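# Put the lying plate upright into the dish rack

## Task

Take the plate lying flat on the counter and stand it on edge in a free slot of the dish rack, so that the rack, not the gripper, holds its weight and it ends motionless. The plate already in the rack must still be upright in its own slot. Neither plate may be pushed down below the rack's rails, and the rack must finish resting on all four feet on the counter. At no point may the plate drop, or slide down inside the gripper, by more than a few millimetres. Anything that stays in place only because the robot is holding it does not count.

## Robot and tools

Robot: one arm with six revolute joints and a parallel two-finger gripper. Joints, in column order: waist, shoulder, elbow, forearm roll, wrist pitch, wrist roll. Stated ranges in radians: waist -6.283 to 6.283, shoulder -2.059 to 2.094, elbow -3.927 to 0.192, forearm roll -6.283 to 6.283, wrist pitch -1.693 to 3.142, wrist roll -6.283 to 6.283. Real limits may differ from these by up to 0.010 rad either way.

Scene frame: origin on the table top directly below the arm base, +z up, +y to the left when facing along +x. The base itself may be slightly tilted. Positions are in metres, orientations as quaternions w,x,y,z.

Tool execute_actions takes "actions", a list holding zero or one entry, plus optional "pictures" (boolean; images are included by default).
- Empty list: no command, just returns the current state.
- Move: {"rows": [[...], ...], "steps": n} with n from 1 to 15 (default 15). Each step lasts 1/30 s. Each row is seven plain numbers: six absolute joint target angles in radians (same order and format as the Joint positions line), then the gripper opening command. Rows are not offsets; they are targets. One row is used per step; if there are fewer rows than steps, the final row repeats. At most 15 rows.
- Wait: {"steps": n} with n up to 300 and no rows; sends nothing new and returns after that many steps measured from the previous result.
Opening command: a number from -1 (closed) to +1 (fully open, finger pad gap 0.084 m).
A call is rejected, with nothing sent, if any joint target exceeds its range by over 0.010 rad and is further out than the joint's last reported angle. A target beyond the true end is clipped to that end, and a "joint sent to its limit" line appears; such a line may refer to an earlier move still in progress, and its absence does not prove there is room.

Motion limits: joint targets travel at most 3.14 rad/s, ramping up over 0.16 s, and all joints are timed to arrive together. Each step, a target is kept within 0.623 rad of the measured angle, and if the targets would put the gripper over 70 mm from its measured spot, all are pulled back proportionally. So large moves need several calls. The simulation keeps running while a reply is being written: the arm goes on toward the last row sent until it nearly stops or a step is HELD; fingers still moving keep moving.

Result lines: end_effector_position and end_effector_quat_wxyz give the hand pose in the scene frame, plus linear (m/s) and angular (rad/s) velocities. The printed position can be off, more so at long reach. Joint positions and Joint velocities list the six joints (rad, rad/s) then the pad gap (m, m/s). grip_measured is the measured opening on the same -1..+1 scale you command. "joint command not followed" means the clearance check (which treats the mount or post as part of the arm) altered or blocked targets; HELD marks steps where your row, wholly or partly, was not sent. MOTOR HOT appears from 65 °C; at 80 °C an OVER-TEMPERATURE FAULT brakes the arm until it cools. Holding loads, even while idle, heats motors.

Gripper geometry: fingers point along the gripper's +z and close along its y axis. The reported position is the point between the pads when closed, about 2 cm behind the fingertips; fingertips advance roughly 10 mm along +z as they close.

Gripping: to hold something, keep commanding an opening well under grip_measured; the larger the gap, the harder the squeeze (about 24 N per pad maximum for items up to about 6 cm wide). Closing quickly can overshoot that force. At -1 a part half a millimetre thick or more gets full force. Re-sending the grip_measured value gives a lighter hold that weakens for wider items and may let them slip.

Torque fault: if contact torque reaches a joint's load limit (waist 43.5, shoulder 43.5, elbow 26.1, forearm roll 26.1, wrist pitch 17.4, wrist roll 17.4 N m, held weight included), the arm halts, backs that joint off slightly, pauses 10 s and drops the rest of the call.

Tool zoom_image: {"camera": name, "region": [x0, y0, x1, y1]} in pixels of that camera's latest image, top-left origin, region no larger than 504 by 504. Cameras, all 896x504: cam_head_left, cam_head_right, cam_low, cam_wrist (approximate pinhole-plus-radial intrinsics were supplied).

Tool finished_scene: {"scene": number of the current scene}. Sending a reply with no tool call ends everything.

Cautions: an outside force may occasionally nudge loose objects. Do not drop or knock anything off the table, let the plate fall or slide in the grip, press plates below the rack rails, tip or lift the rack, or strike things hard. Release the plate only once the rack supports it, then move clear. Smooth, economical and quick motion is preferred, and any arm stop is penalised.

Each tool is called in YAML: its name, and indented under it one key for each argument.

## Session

execute_actions:
  actions: []

Scene clock: 0.00 s of 4942.00 s.
end_effector_position=(+0.0334, +0.5291, +0.2187) grip_measured=+1.00 end_effector_quat_wxyz=(+0.313, +0.617, +0.721, -0.052) end_effector_velocity=(+0.000, +0.000, +0.000) end_effector_angular_velocity=(+0.000, -0.000, -0.001)
Joint positions: [ 1.63   0.38  -1.573 -0.445  1.605  0.204  0.084]
Joint velocities: [-0. -0. -0.  0.  0.  0. -0.]

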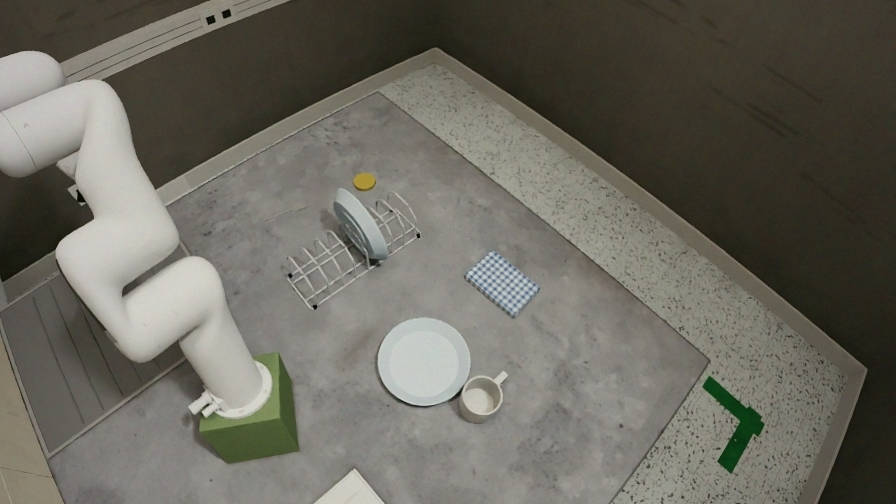

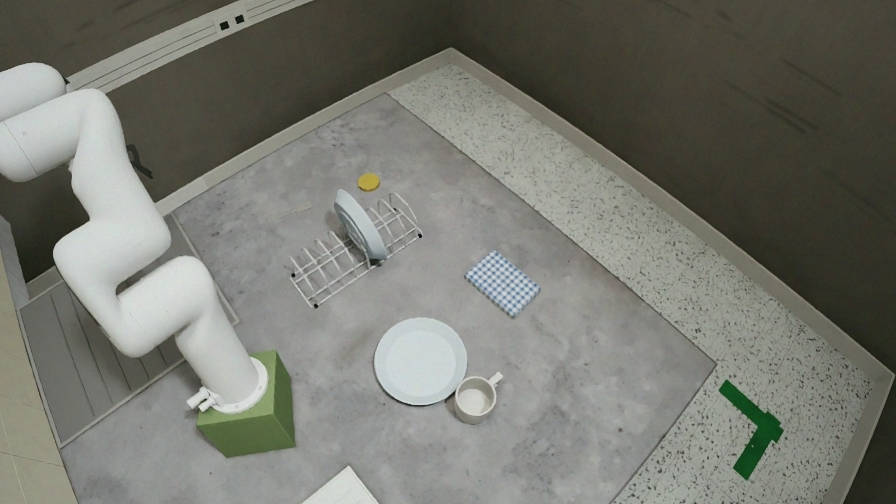

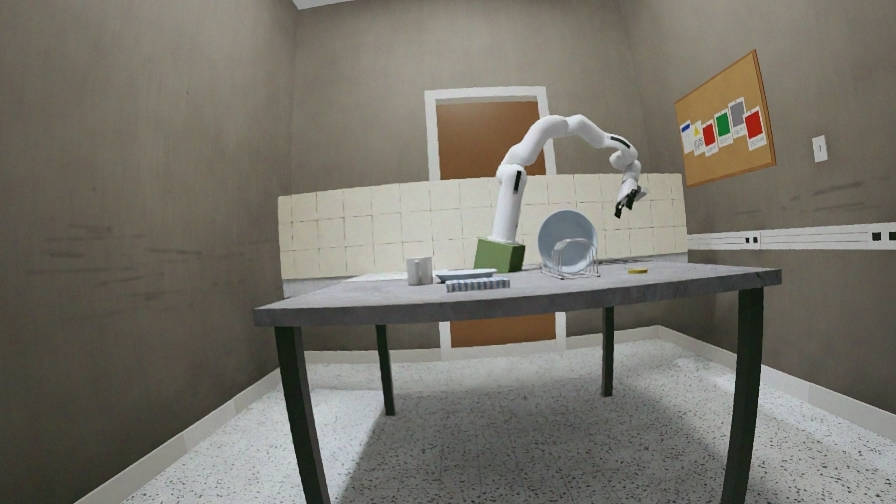

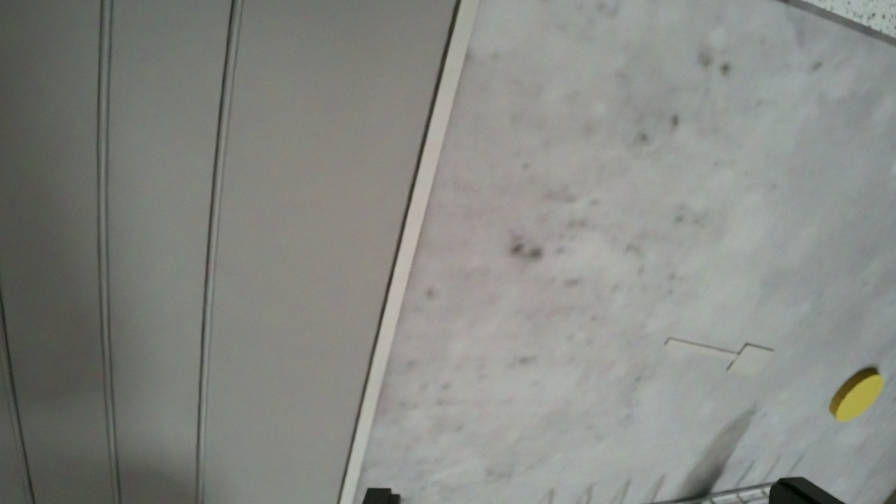

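zoom_image:
  camera: "cam_low"
  region: [400,200,620,300]

zoom_image:
  camera: "cam_head_left"
  region: [270,170,530,430]

execute_actions:
  actions:
    - {"rows":[[-0.1,-0.35,-0.95,0,1.3,0,0.2]],"steps":15}
  pictures: false

execute_actions:
  actions:
    - {"steps":45}

Region (400, 200, 620, 300) of cam_low's 896x504 image, scaled by 2.291, with more detail than that image has; it fills the top 229 rows of this view, and the rest is white.

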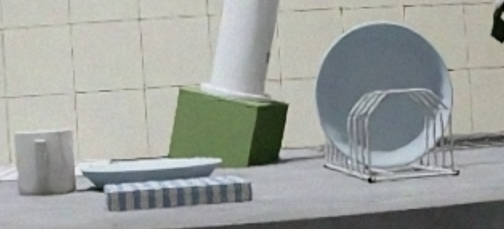

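Region (270, 170, 530, 430) of cam_head_left's 896x504 image, scaled by 1.938, with more detail than that image has.

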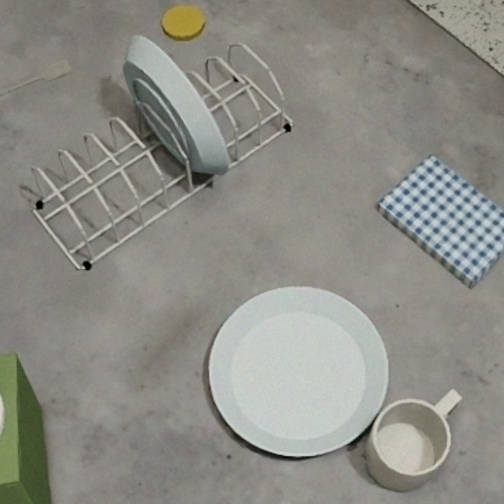

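Scene clock: 1.57 s of 4942.00 s.
end_effector_position=(+0.2047, +0.4287, +0.2656) grip_measured=+0.19 end_effector_quat_wxyz=(+0.171, +0.801, +0.558, -0.132) end_effector_velocity=(+0.388, -0.276, +0.079) end_effector_angular_velocity=(+0.319, -0.014, -1.308)
Joint positions: [ 1.089 -0.068 -1.184 -0.167  1.414  0.077  0.052]
Joint velocities: [-1.322 -0.688  0.568  0.403 -0.277 -0.185 -0.   ]
Steps of this call (steps 1 to 32: nothing new was sent; steps 33 to 47: all 15 steps of this action). Readings (joint positions):
33: [1.630 0.379 -1.572 -0.445 1.604 0.204]
34: [1.625 0.374 -1.565 -0.440 1.600 0.201]
36: [1.568 0.316 -1.499 -0.393 1.567 0.180]
40: [1.391 0.143 -1.354 -0.289 1.498 0.133]
47: the state above

Scene clock: 3.07 s of 4942.00 s.
end_effector_position=(+0.4123, +0.0736, +0.3431) grip_measured=+0.19 end_effector_quat_wxyz=(+0.114, +0.991, +0.019, -0.067) end_effector_velocity=(-0.000, -0.001, +0.000) end_effector_angular_velocity=(+0.000, +0.000, -0.002)
Joint positions: [-0.1   -0.35  -0.95   0.     1.3   -0.     0.052]
Joint velocities: [-0.001 -0.     0.     0.     0.     0.     0.   ]
Steps of this call (steps 1 to 45: the robot went on to your last target). Readings (joint positions):
1: [1.045 -0.090 -1.166 -0.154 1.405 0.071]
2: [1.000 -0.111 -1.149 -0.142 1.397 0.065]
4: [0.911 -0.147 -1.119 -0.121 1.383 0.055]
8: [0.733 -0.203 -1.071 -0.087 1.359 0.040]
45: the state above
The arm was judged still, so your last target was given up. Only a new action makes it travel on or press farther. Fingers that are still opening or closing keep moving.

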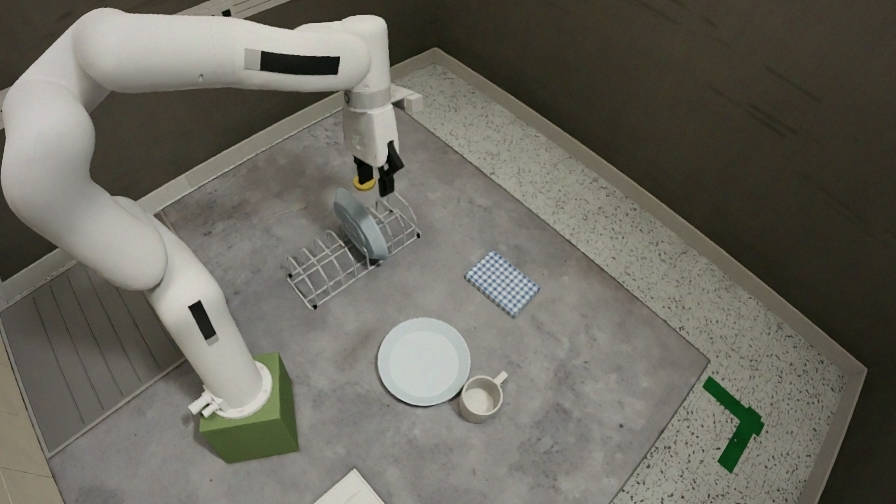

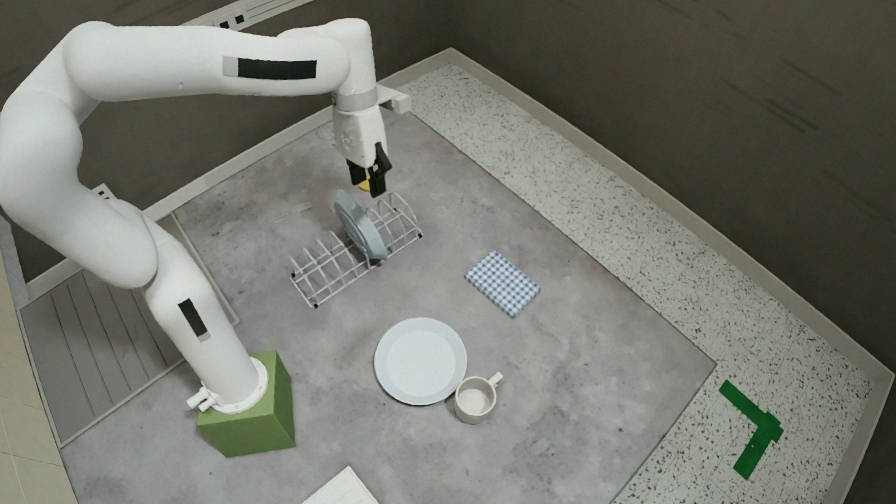

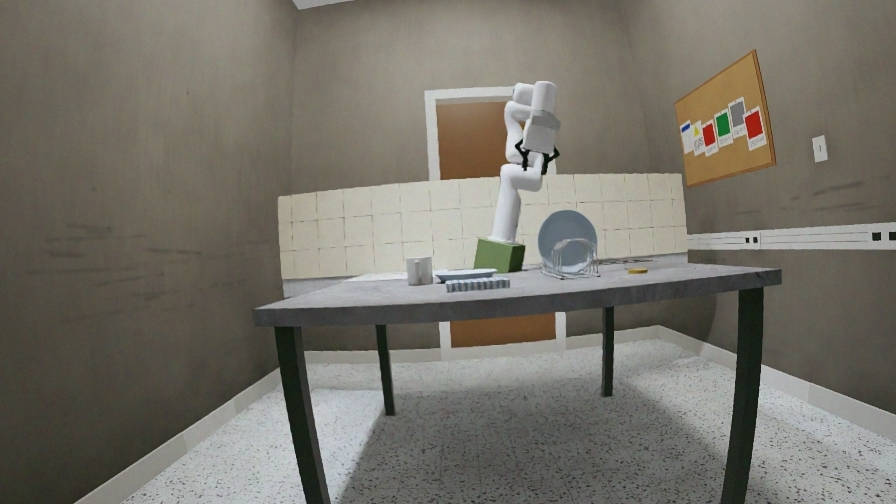

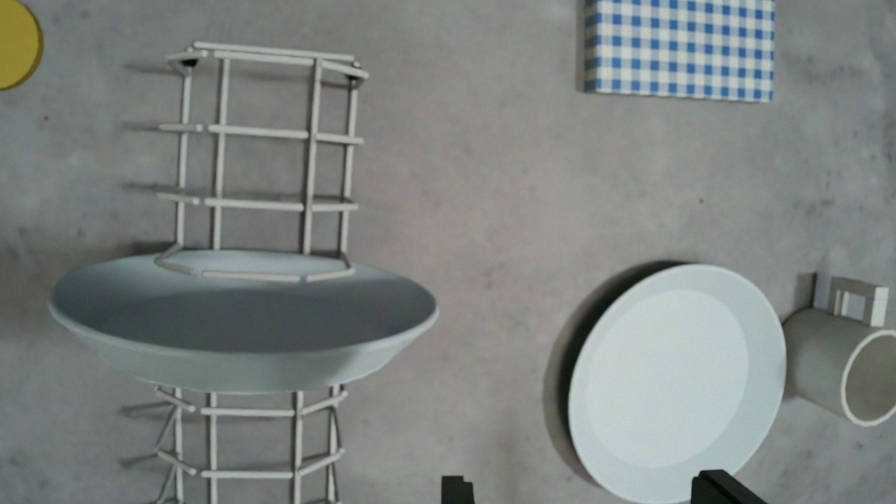

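execute_actions:
  actions:
    - {"rows":[[-0.462,1.068,-1.97,0,1.602,1.2,-0.2]],"steps":15}
  pictures: false

execute_actions:
  actions:
    - {"steps":30}

Scene clock: 16.60 s of 4942.00 s.
end_effector_position=(+0.5228, -0.0669, +0.3065) grip_measured=-0.21 end_effector_quat_wxyz=(+0.158, +0.871, -0.448, -0.123) end_effector_velocity=(+0.101, -0.281, -0.375) end_effector_angular_velocity=(-0.432, +0.374, -1.887)
Joint positions: [-0.367  0.338 -1.617 -0.     1.52   0.69   0.035]
Joint velocities: [-0.296  1.583 -1.088  0.001  0.242  1.54  -0.   ]
Steps of this call (steps 1 to 90: nothing new was sent; then 10.03 s passed at rest; steps 91 to 105: all 15 steps of this action). Readings (joint positions):
91: [-0.100 -0.350 -0.950 0.000 1.300 0.000]
92: [-0.104 -0.344 -0.957 0.000 1.305 0.009]
94: [-0.140 -0.283 -1.022 0.001 1.338 0.075]
98: [-0.256 -0.053 -1.251 -0.000 1.430 0.300]
105: the state above

Scene clock: 17.60 s of 4942.00 s.
end_effector_position=(+0.4567, -0.1657, +0.0626) grip_measured=-0.21 end_effector_quat_wxyz=(+0.264, +0.637, -0.669, -0.277) end_effector_velocity=(-0.003, -0.001, -0.004) end_effector_angular_velocity=(+0.002, +0.006, -0.004)
Joint positions: [-0.462  1.067 -1.97   0.     1.602  1.2    0.035]
Joint velocities: [-0.001  0.009 -0.002  0.001 -0.001  0.001 -0.   ]
Steps of this call (steps 1 to 30: the robot went on to your last target). Readings (joint positions):
1: [-0.376 0.389 -1.650 -0.000 1.528 0.738]
2: [-0.384 0.439 -1.677 -0.000 1.534 0.779]
4: [-0.396 0.532 -1.721 -0.000 1.545 0.845]
8: [-0.417 0.705 -1.799 -0.000 1.564 0.959]
30: the state above

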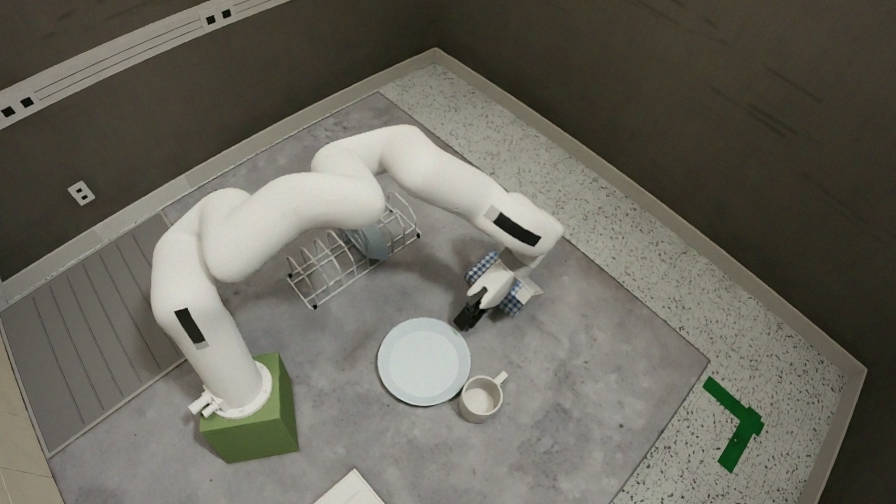

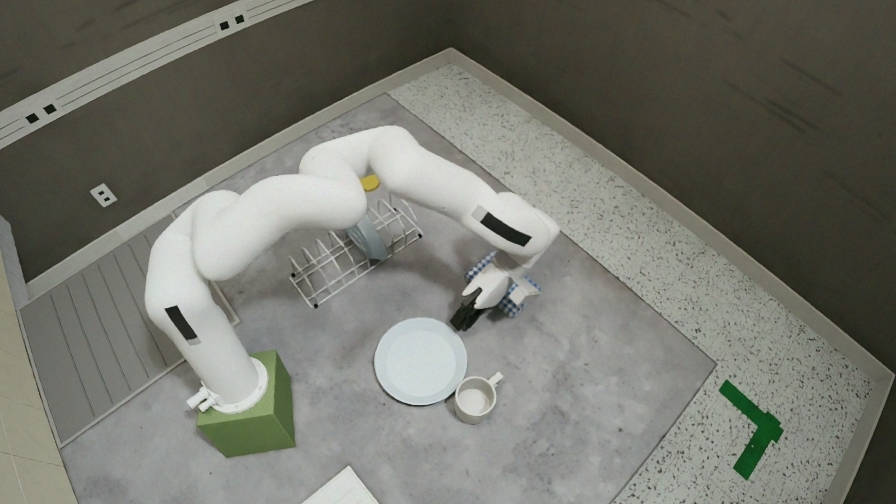

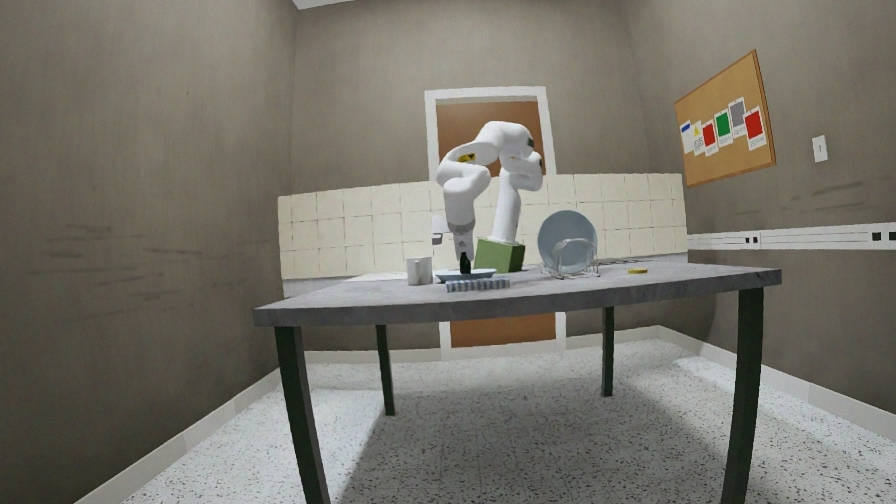

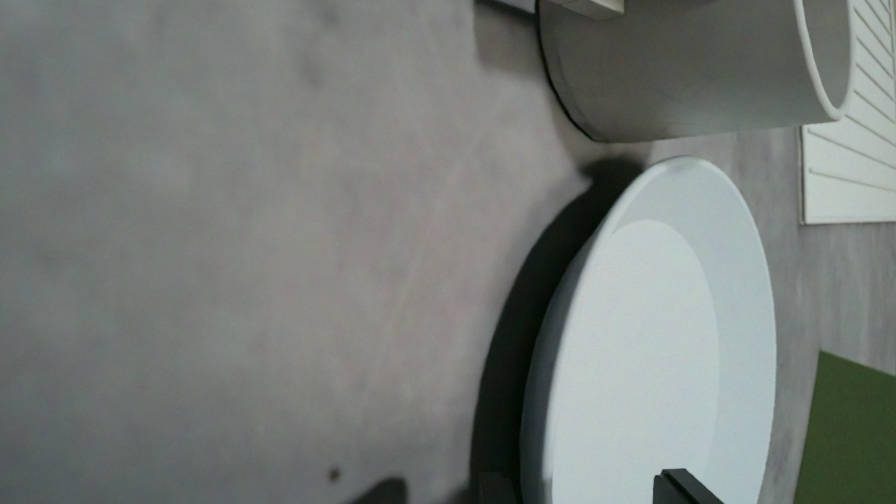

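execute_actions:
  actions:
    - {"rows":[[-0.463,1.09,-2.02,0,1.63,1.205,-0.3],[-0.464,1.12,-2.06,0,1.66,1.21,-0.4],[-0.465,1.15,-2.11,0,1.69,1.215,-0.5],[-0.466,1.18,-2.15,0,1.72,1.22,-0.57],[-0.467,1.21,-2.2,0,1.75,1.225,-0.57],[-0.468,1.245,-2.25,0,1.78,1.23,-0.57],[-0.4685,1.28,-2.29,0,1.81,1.235,-0.57],[-0.4685,1.31,-2.325,0,1.835,1.24,-0.57],[-0.4685,1.334,-2.352,0,1.858,1.241,-0.57]],"steps":15}
  pictures: false

execute_actions:
  actions:
    - {"steps":8}

zoom_image:
  camera: "cam_low"
  region: [420,230,520,300]

Scene clock: 26.23 s of 4942.00 s.
end_effector_position=(+0.4465, -0.1721, +0.0401) grip_measured=-0.59 end_effector_quat_wxyz=(-0.295, -0.594, +0.669, +0.334) end_effector_velocity=(+0.036, -0.002, +0.035) end_effector_angular_velocity=(-0.031, -0.082, +0.023)
Joint positions: [-0.468  1.338 -2.346  0.     1.857  1.241  0.018]
Joint velocities: [ 0.002 -0.041 -0.075 -0.001  0.026  0.003  0.   ]
Steps of this call (steps 1 to 15: the robot went on to your last target; steps 16 to 100: nothing new was sent; then 4.80 s passed at rest; steps 101 to 115: all 15 steps of this action). Readings (joint positions):
101: [-0.462 1.068 -1.970 0.000 1.602 1.200]
102: [-0.462 1.071 -1.977 0.000 1.607 1.201]
104: [-0.463 1.099 -2.030 0.000 1.640 1.207]
108: [-0.467 1.208 -2.196 -0.000 1.746 1.224]
115: the state above

Scene clock: 26.50 s of 4942.00 s.
end_effector_position=(+0.4503, -0.1724, +0.0436) grip_measured=-0.59 end_effector_quat_wxyz=(-0.294, -0.596, +0.670, +0.330) end_effector_velocity=(-0.012, +0.001, -0.011) end_effector_angular_velocity=(+0.010, +0.032, -0.009)
Joint positions: [-0.468  1.333 -2.352 -0.     1.858  1.241  0.018]
Joint velocities: [-0.     0.019  0.015 -0.     0.002 -0.    -0.   ]
Steps of this call (steps 1 to 8: the robot went on to your last target). Readings (joint positions):
1: [-0.468 1.336 -2.349 0.000 1.858 1.241]
2: [-0.468 1.334 -2.351 0.000 1.858 1.241]
4: [-0.468 1.331 -2.354 -0.000 1.858 1.241]
8: the state above

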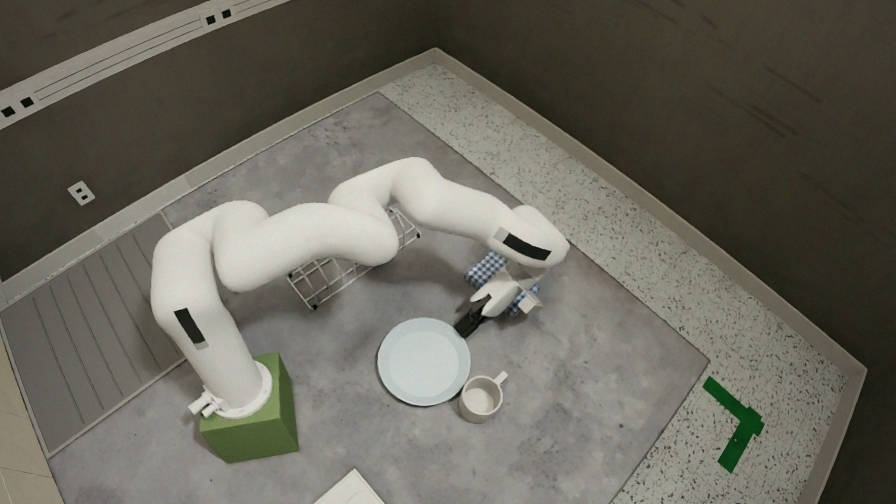

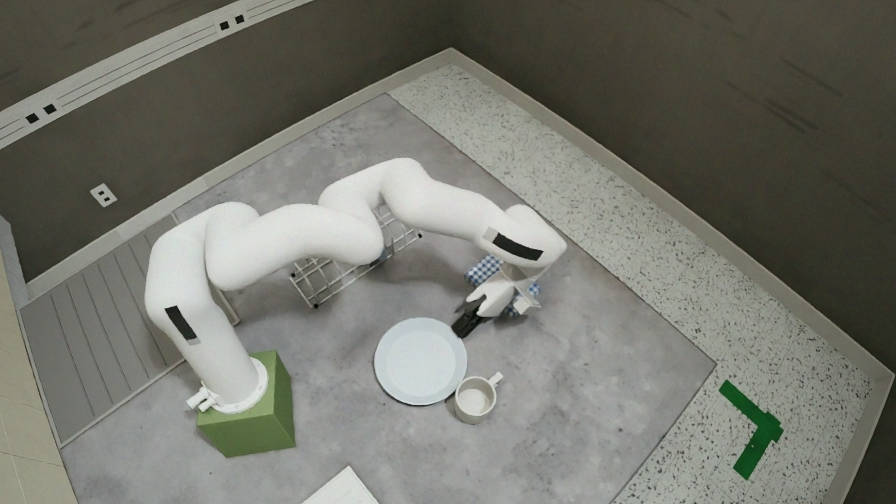

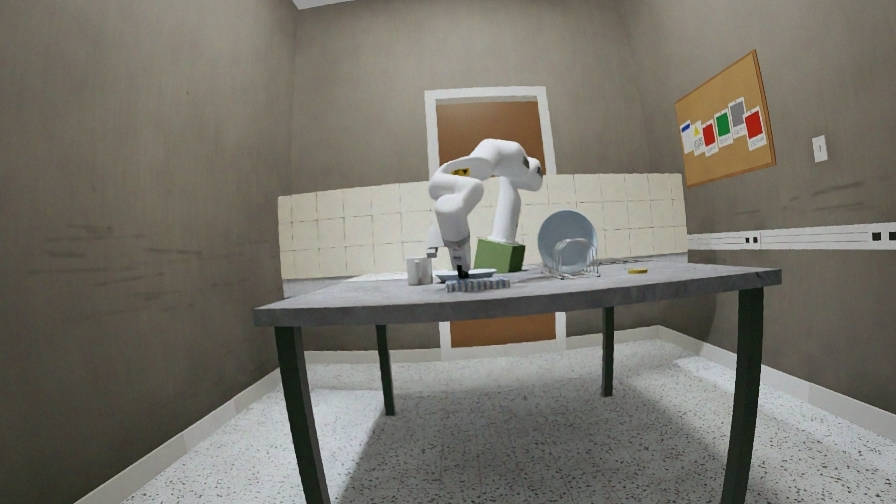

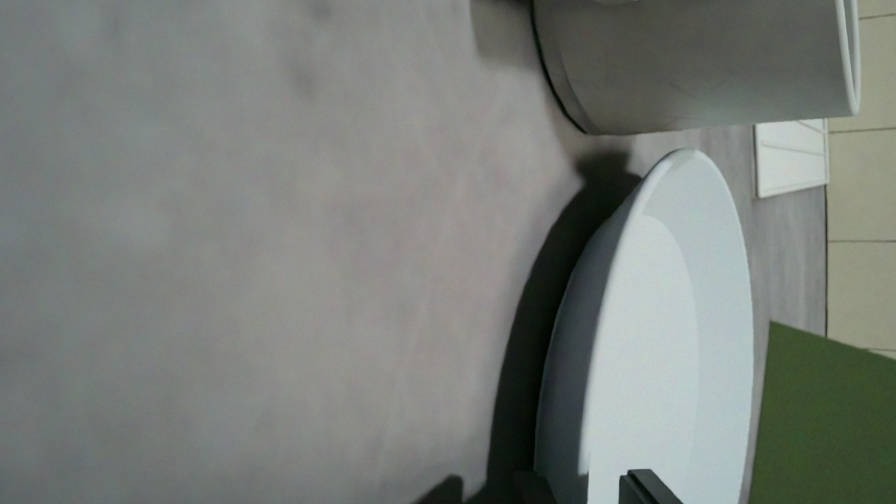

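Region (420, 230, 520, 300) of cam_low's 896x504 image, scaled by 5.040, with more detail than that image has; it fills the top 353 rows of this view, and the rest is white.

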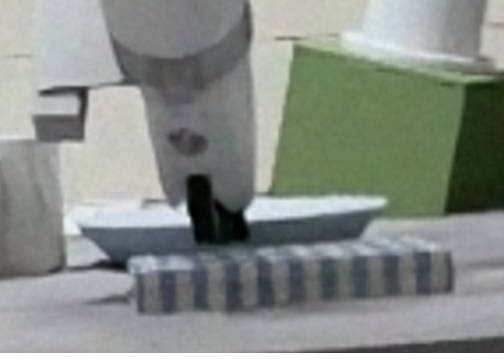

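execute_actions:
  actions:
    - {"rows":[[-0.467,1.29,-2.3,0,1.81,1.23,-0.5],[-0.465,1.245,-2.235,0,1.76,1.22,-0.4],[-0.464,1.2,-2.17,0,1.71,1.21,-0.3],[-0.462,1.155,-2.1,0,1.66,1.2,-0.3],[-0.461,1.11,-2.03,0,1.61,1.19,-0.3],[-0.459,1.065,-1.96,0,1.56,1.185,-0.3],[-0.458,1.02,-1.89,0,1.51,1.175,-0.3],[-0.456,0.975,-1.82,0,1.46,1.165,-0.3],[-0.455,0.935,-1.75,0,1.41,1.158,-0.3],[-0.453,0.9,-1.68,0,1.36,1.151,-0.3]],"steps":15}
  pictures: false

execute_actions:
  actions:
    - {"rows":[[-0.453,0.9,-1.67,0,1.35,1.151,-0.3],[-0.453,0.9,-1.66,0,1.34,1.151,-0.3],[-0.453,0.901,-1.65,0,1.329,1.151,-0.3],[-0.453,0.901,-1.64,0,1.319,1.151,-0.3],[-0.453,0.902,-1.63,0,1.308,1.151,-0.3],[-0.453,0.902,-1.62,0,1.298,1.151,-0.3],[-0.453,0.903,-1.61,0,1.287,1.151,-0.3],[-0.453,0.904,-1.6,0,1.276,1.151,-0.3],[-0.453,0.905,-1.59,0,1.265,1.151,-0.3],[-0.453,0.906,-1.582,0,1.256,1.151,-0.3],[-0.453,0.907,-1.575,0,1.248,1.151,-0.3]],"steps":15}
  pictures: false

execute_actions:
  actions:
    - {"steps":8}

Scene clock: 34.53 s of 4942.00 s.
end_effector_position=(+0.4486, -0.1592, +0.0595) grip_measured=-0.32 end_effector_quat_wxyz=(+0.240, +0.675, -0.658, -0.233) end_effector_velocity=(-0.046, +0.013, -0.022) end_effector_angular_velocity=(+0.012, -0.045, +0.053)
Joint positions: [-0.453  0.904 -1.691  0.     1.371  1.153  0.03 ]
Joint velocities: [ 0.008 -0.16   0.366  0.    -0.258 -0.04  -0.   ]
Steps of this call (steps 1 to 15: the robot went on to your last target; steps 16 to 100: nothing new was sent; then 4.20 s passed at rest; steps 101 to 115: all 15 steps of this action). Readings (joint positions):
101: [-0.468 1.334 -2.352 -0.000 1.858 1.241]
102: [-0.468 1.329 -2.344 -0.000 1.850 1.239]
104: [-0.467 1.286 -2.281 -0.000 1.799 1.228]
108: [-0.461 1.129 -2.063 -0.000 1.633 1.196]
115: the state above

Scene clock: 35.03 s of 4942.00 s.
end_effector_position=(+0.4239, -0.1605, +0.0292) grip_measured=-0.32 end_effector_quat_wxyz=(+0.238, +0.676, -0.658, -0.231) end_effector_velocity=(-0.001, +0.000, -0.004) end_effector_angular_velocity=(-0.003, -0.013, +0.004)
Joint positions: [-0.454  0.904 -1.578 -0.001  1.252  1.151  0.03 ]
Joint velocities: [ 0.001 -0.006  0.022  0.001 -0.029 -0.001 -0.001]
Steps of this call (steps 1 to 15: all 15 steps of this action). Readings (joint positions):
1: [-0.453 0.902 -1.683 0.000 1.365 1.152]
2: [-0.453 0.901 -1.678 0.000 1.359 1.151]
4: [-0.453 0.901 -1.665 -0.000 1.342 1.151]
8: [-0.453 0.904 -1.624 -0.000 1.302 1.151]
15: the state above

Scene clock: 35.30 s of 4942.00 s.
end_effector_position=(+0.4239, -0.1604, +0.0287) grip_measured=-0.32 end_effector_quat_wxyz=(+0.238, +0.676, -0.658, -0.230) end_effector_velocity=(+0.000, +0.000, -0.001) end_effector_angular_velocity=(+0.000, -0.001, +0.001)
Joint positions: [-0.454  0.904 -1.577 -0.     1.25   1.151  0.03 ]
Joint velocities: [ 0.001  0.002  0.     0.001 -0.004 -0.    -0.   ]
Steps of this call (steps 1 to 8: the robot went on to your last target). Readings (joint positions):
1: [-0.454 0.904 -1.577 -0.001 1.251 1.151]
2: [-0.454 0.904 -1.577 -0.001 1.251 1.151]
4: [-0.454 0.904 -1.577 -0.001 1.250 1.151]
8: the state above

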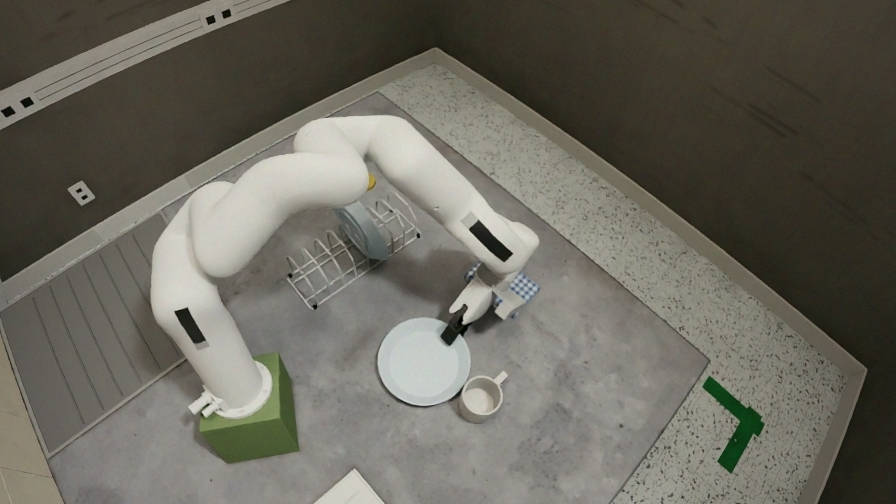

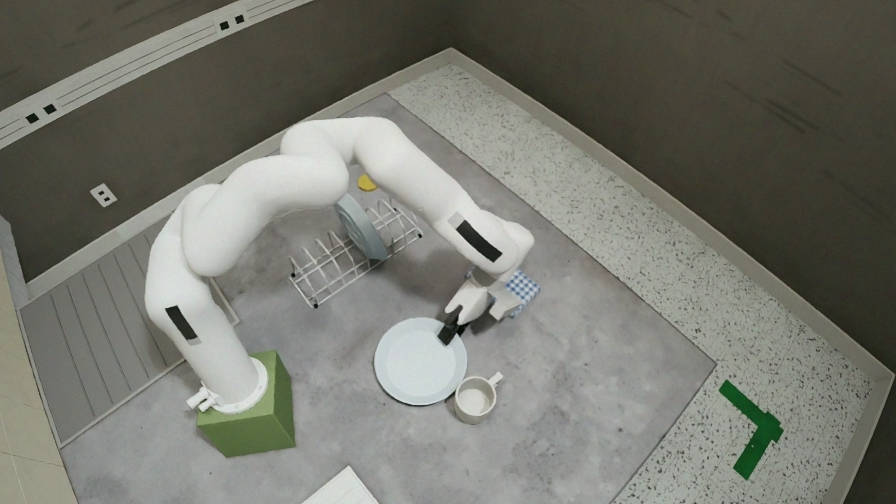

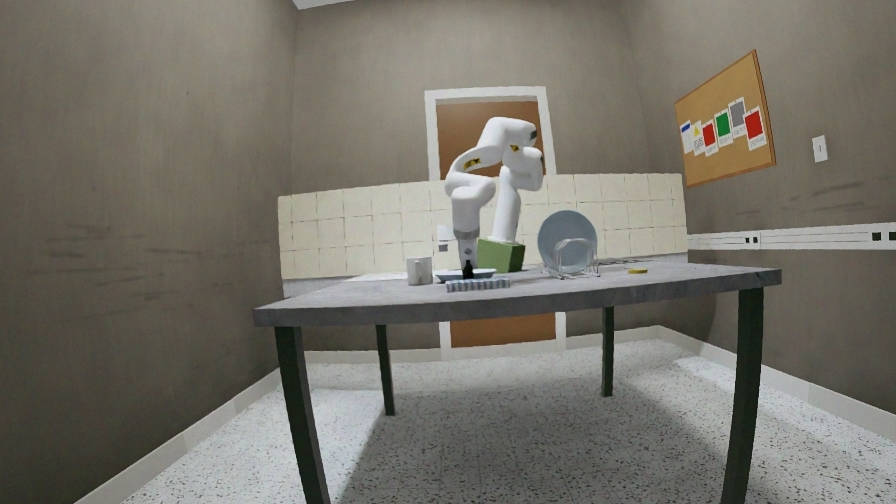

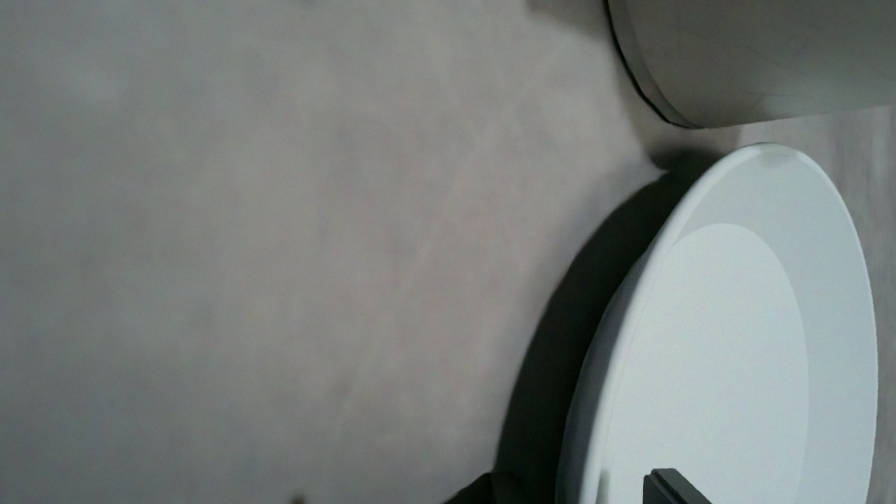

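execute_actions:
  actions:
    - {"rows":[[-0.453,0.903,-1.576,0,1.25,1.151,-0.38],[-0.453,0.902,-1.576,0,1.25,1.151,-0.45],[-0.453,0.902,-1.576,0,1.25,1.151,-0.52],[-0.453,0.902,-1.576,0,1.25,1.151,-0.58],[-0.453,0.902,-1.576,0,1.25,1.151,-0.64],[-0.453,0.902,-1.576,0,1.25,1.151,-0.7],[-0.453,0.902,-1.576,0,1.25,1.151,-0.75],[-0.453,0.902,-1.576,0,1.25,1.151,-0.8],[-0.453,0.902,-1.576,0,1.25,1.151,-0.85],[-0.453,0.902,-1.576,0,1.25,1.151,-0.9],[-0.453,0.902,-1.576,0,1.25,1.151,-0.94],[-0.453,0.902,-1.576,0,1.25,1.151,-0.97],[-0.453,0.902,-1.576,0,1.25,1.151,-1]],"steps":15}
  pictures: false

execute_actions:
  actions:
    - {"steps":10}

zoom_image:
  camera: "cam_low"
  region: [420,230,520,300]

zoom_image:
  camera: "cam_head_left"
  region: [370,280,510,420]

Scene clock: 41.07 s of 4942.00 s.
end_effector_position=(+0.4231, -0.1596, +0.0285) grip_measured=-0.88 end_effector_quat_wxyz=(+0.239, +0.676, -0.658, -0.231) end_effector_velocity=(+0.011, -0.003, +0.008) end_effector_angular_velocity=(-0.010, -0.026, +0.006)
Joint positions: [-0.453  0.904 -1.574  0.     1.25   1.151  0.005]
Joint velocities: [-0.002 -0.014 -0.014 -0.002 -0.001  0.001 -0.001]
Steps of this call (steps 1 to 15: the robot went on to your last target; steps 16 to 100: nothing new was sent; then 1.93 s passed at rest; steps 101 to 115: all 15 steps of this action). Readings (joint positions):
101: [-0.453 0.905 -1.575 0.000 1.248 1.151]
102: [-0.453 0.905 -1.575 0.001 1.246 1.151]
104: [-0.451 0.906 -1.573 0.002 1.246 1.151]
108: [-0.451 0.909 -1.569 0.002 1.247 1.151]
115: the state above

Scene clock: 41.40 s of 4942.00 s.
end_effector_position=(+0.4243, -0.1600, +0.0294) grip_measured=-0.88 end_effector_quat_wxyz=(+0.238, +0.677, -0.658, -0.230) end_effector_velocity=(+0.002, -0.001, +0.001) end_effector_angular_velocity=(-0.001, -0.005, +0.001)
Joint positions: [-0.453  0.902 -1.576  0.     1.25   1.151  0.005]
Joint velocities: [-0.001 -0.002 -0.003 -0.    -0.001 -0.    -0.   ]
Steps of this call (steps 1 to 10: the robot went on to your last target). Readings (joint positions):
1: [-0.453 0.903 -1.575 0.000 1.250 1.151]
2: [-0.453 0.903 -1.575 0.000 1.250 1.151]
4: [-0.453 0.903 -1.575 0.000 1.250 1.151]
8: [-0.453 0.902 -1.576 0.000 1.250 1.151]
10: the state above

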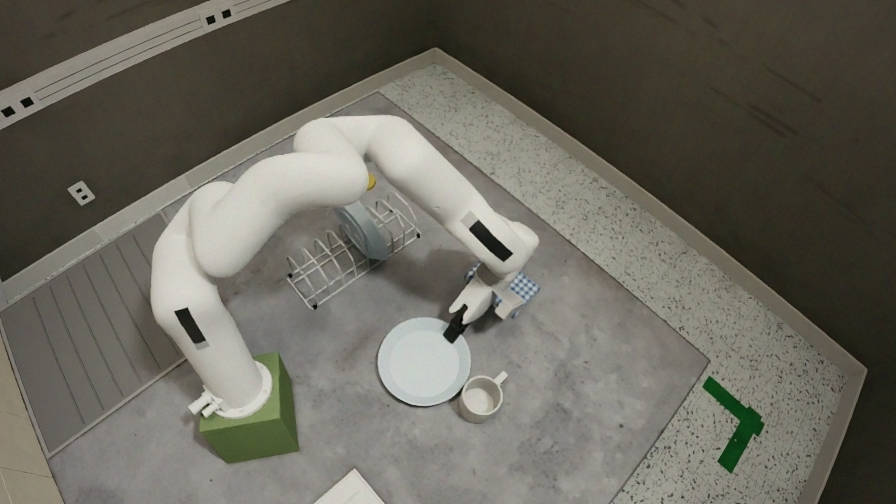

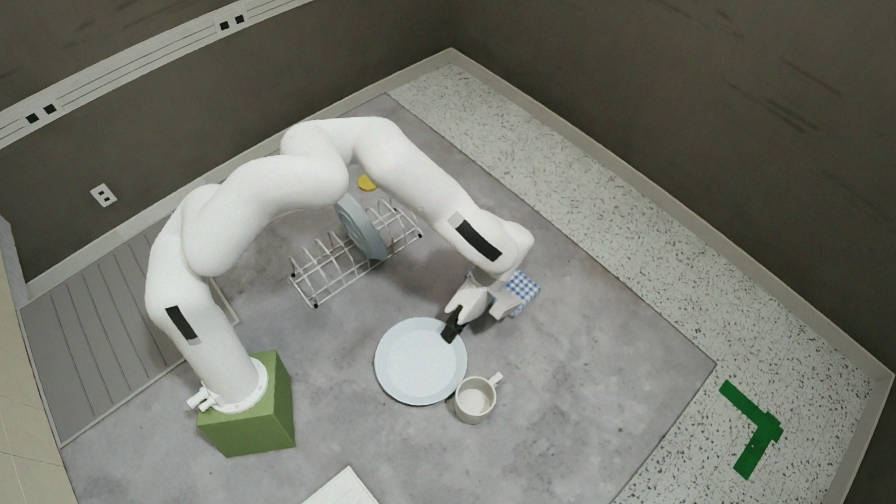

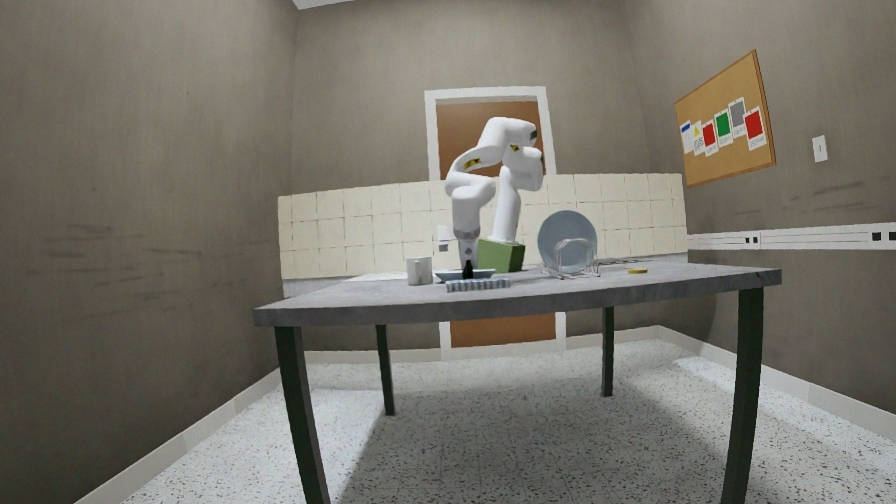

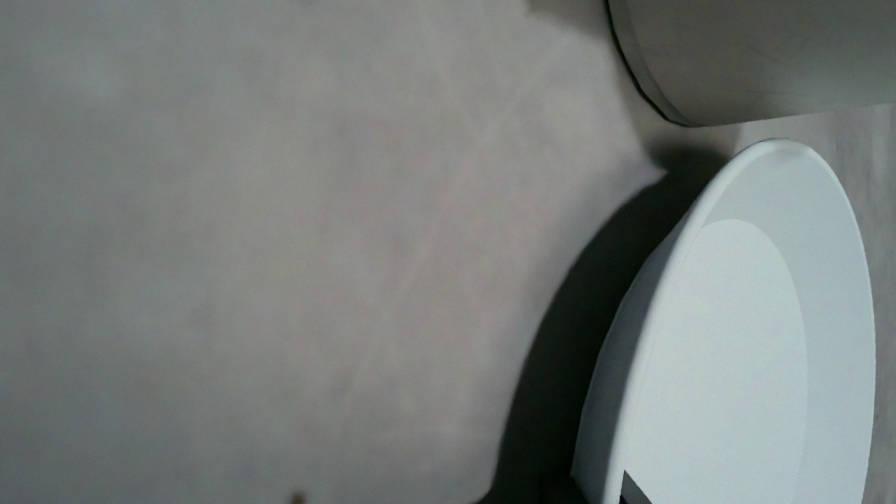

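Region (420, 230, 520, 300) of cam_low's 896x504 image, scaled by 5.040, with more detail than that image has; it fills the top 353 rows of this view, and the rest is white.

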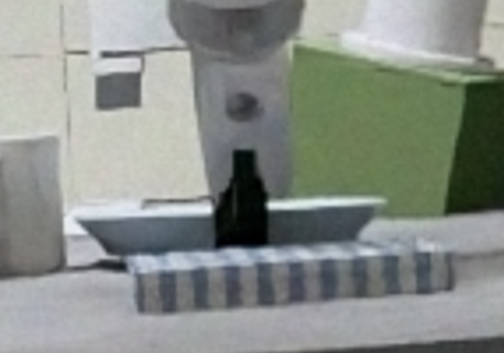

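Region (370, 280, 510, 420) of cam_head_left's 896x504 image, scaled by 3.600, with more detail than that image has.

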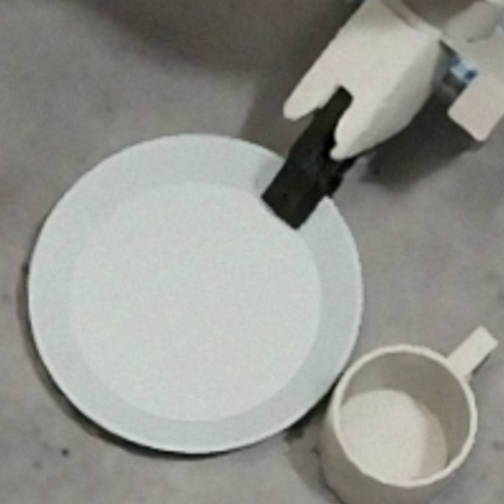

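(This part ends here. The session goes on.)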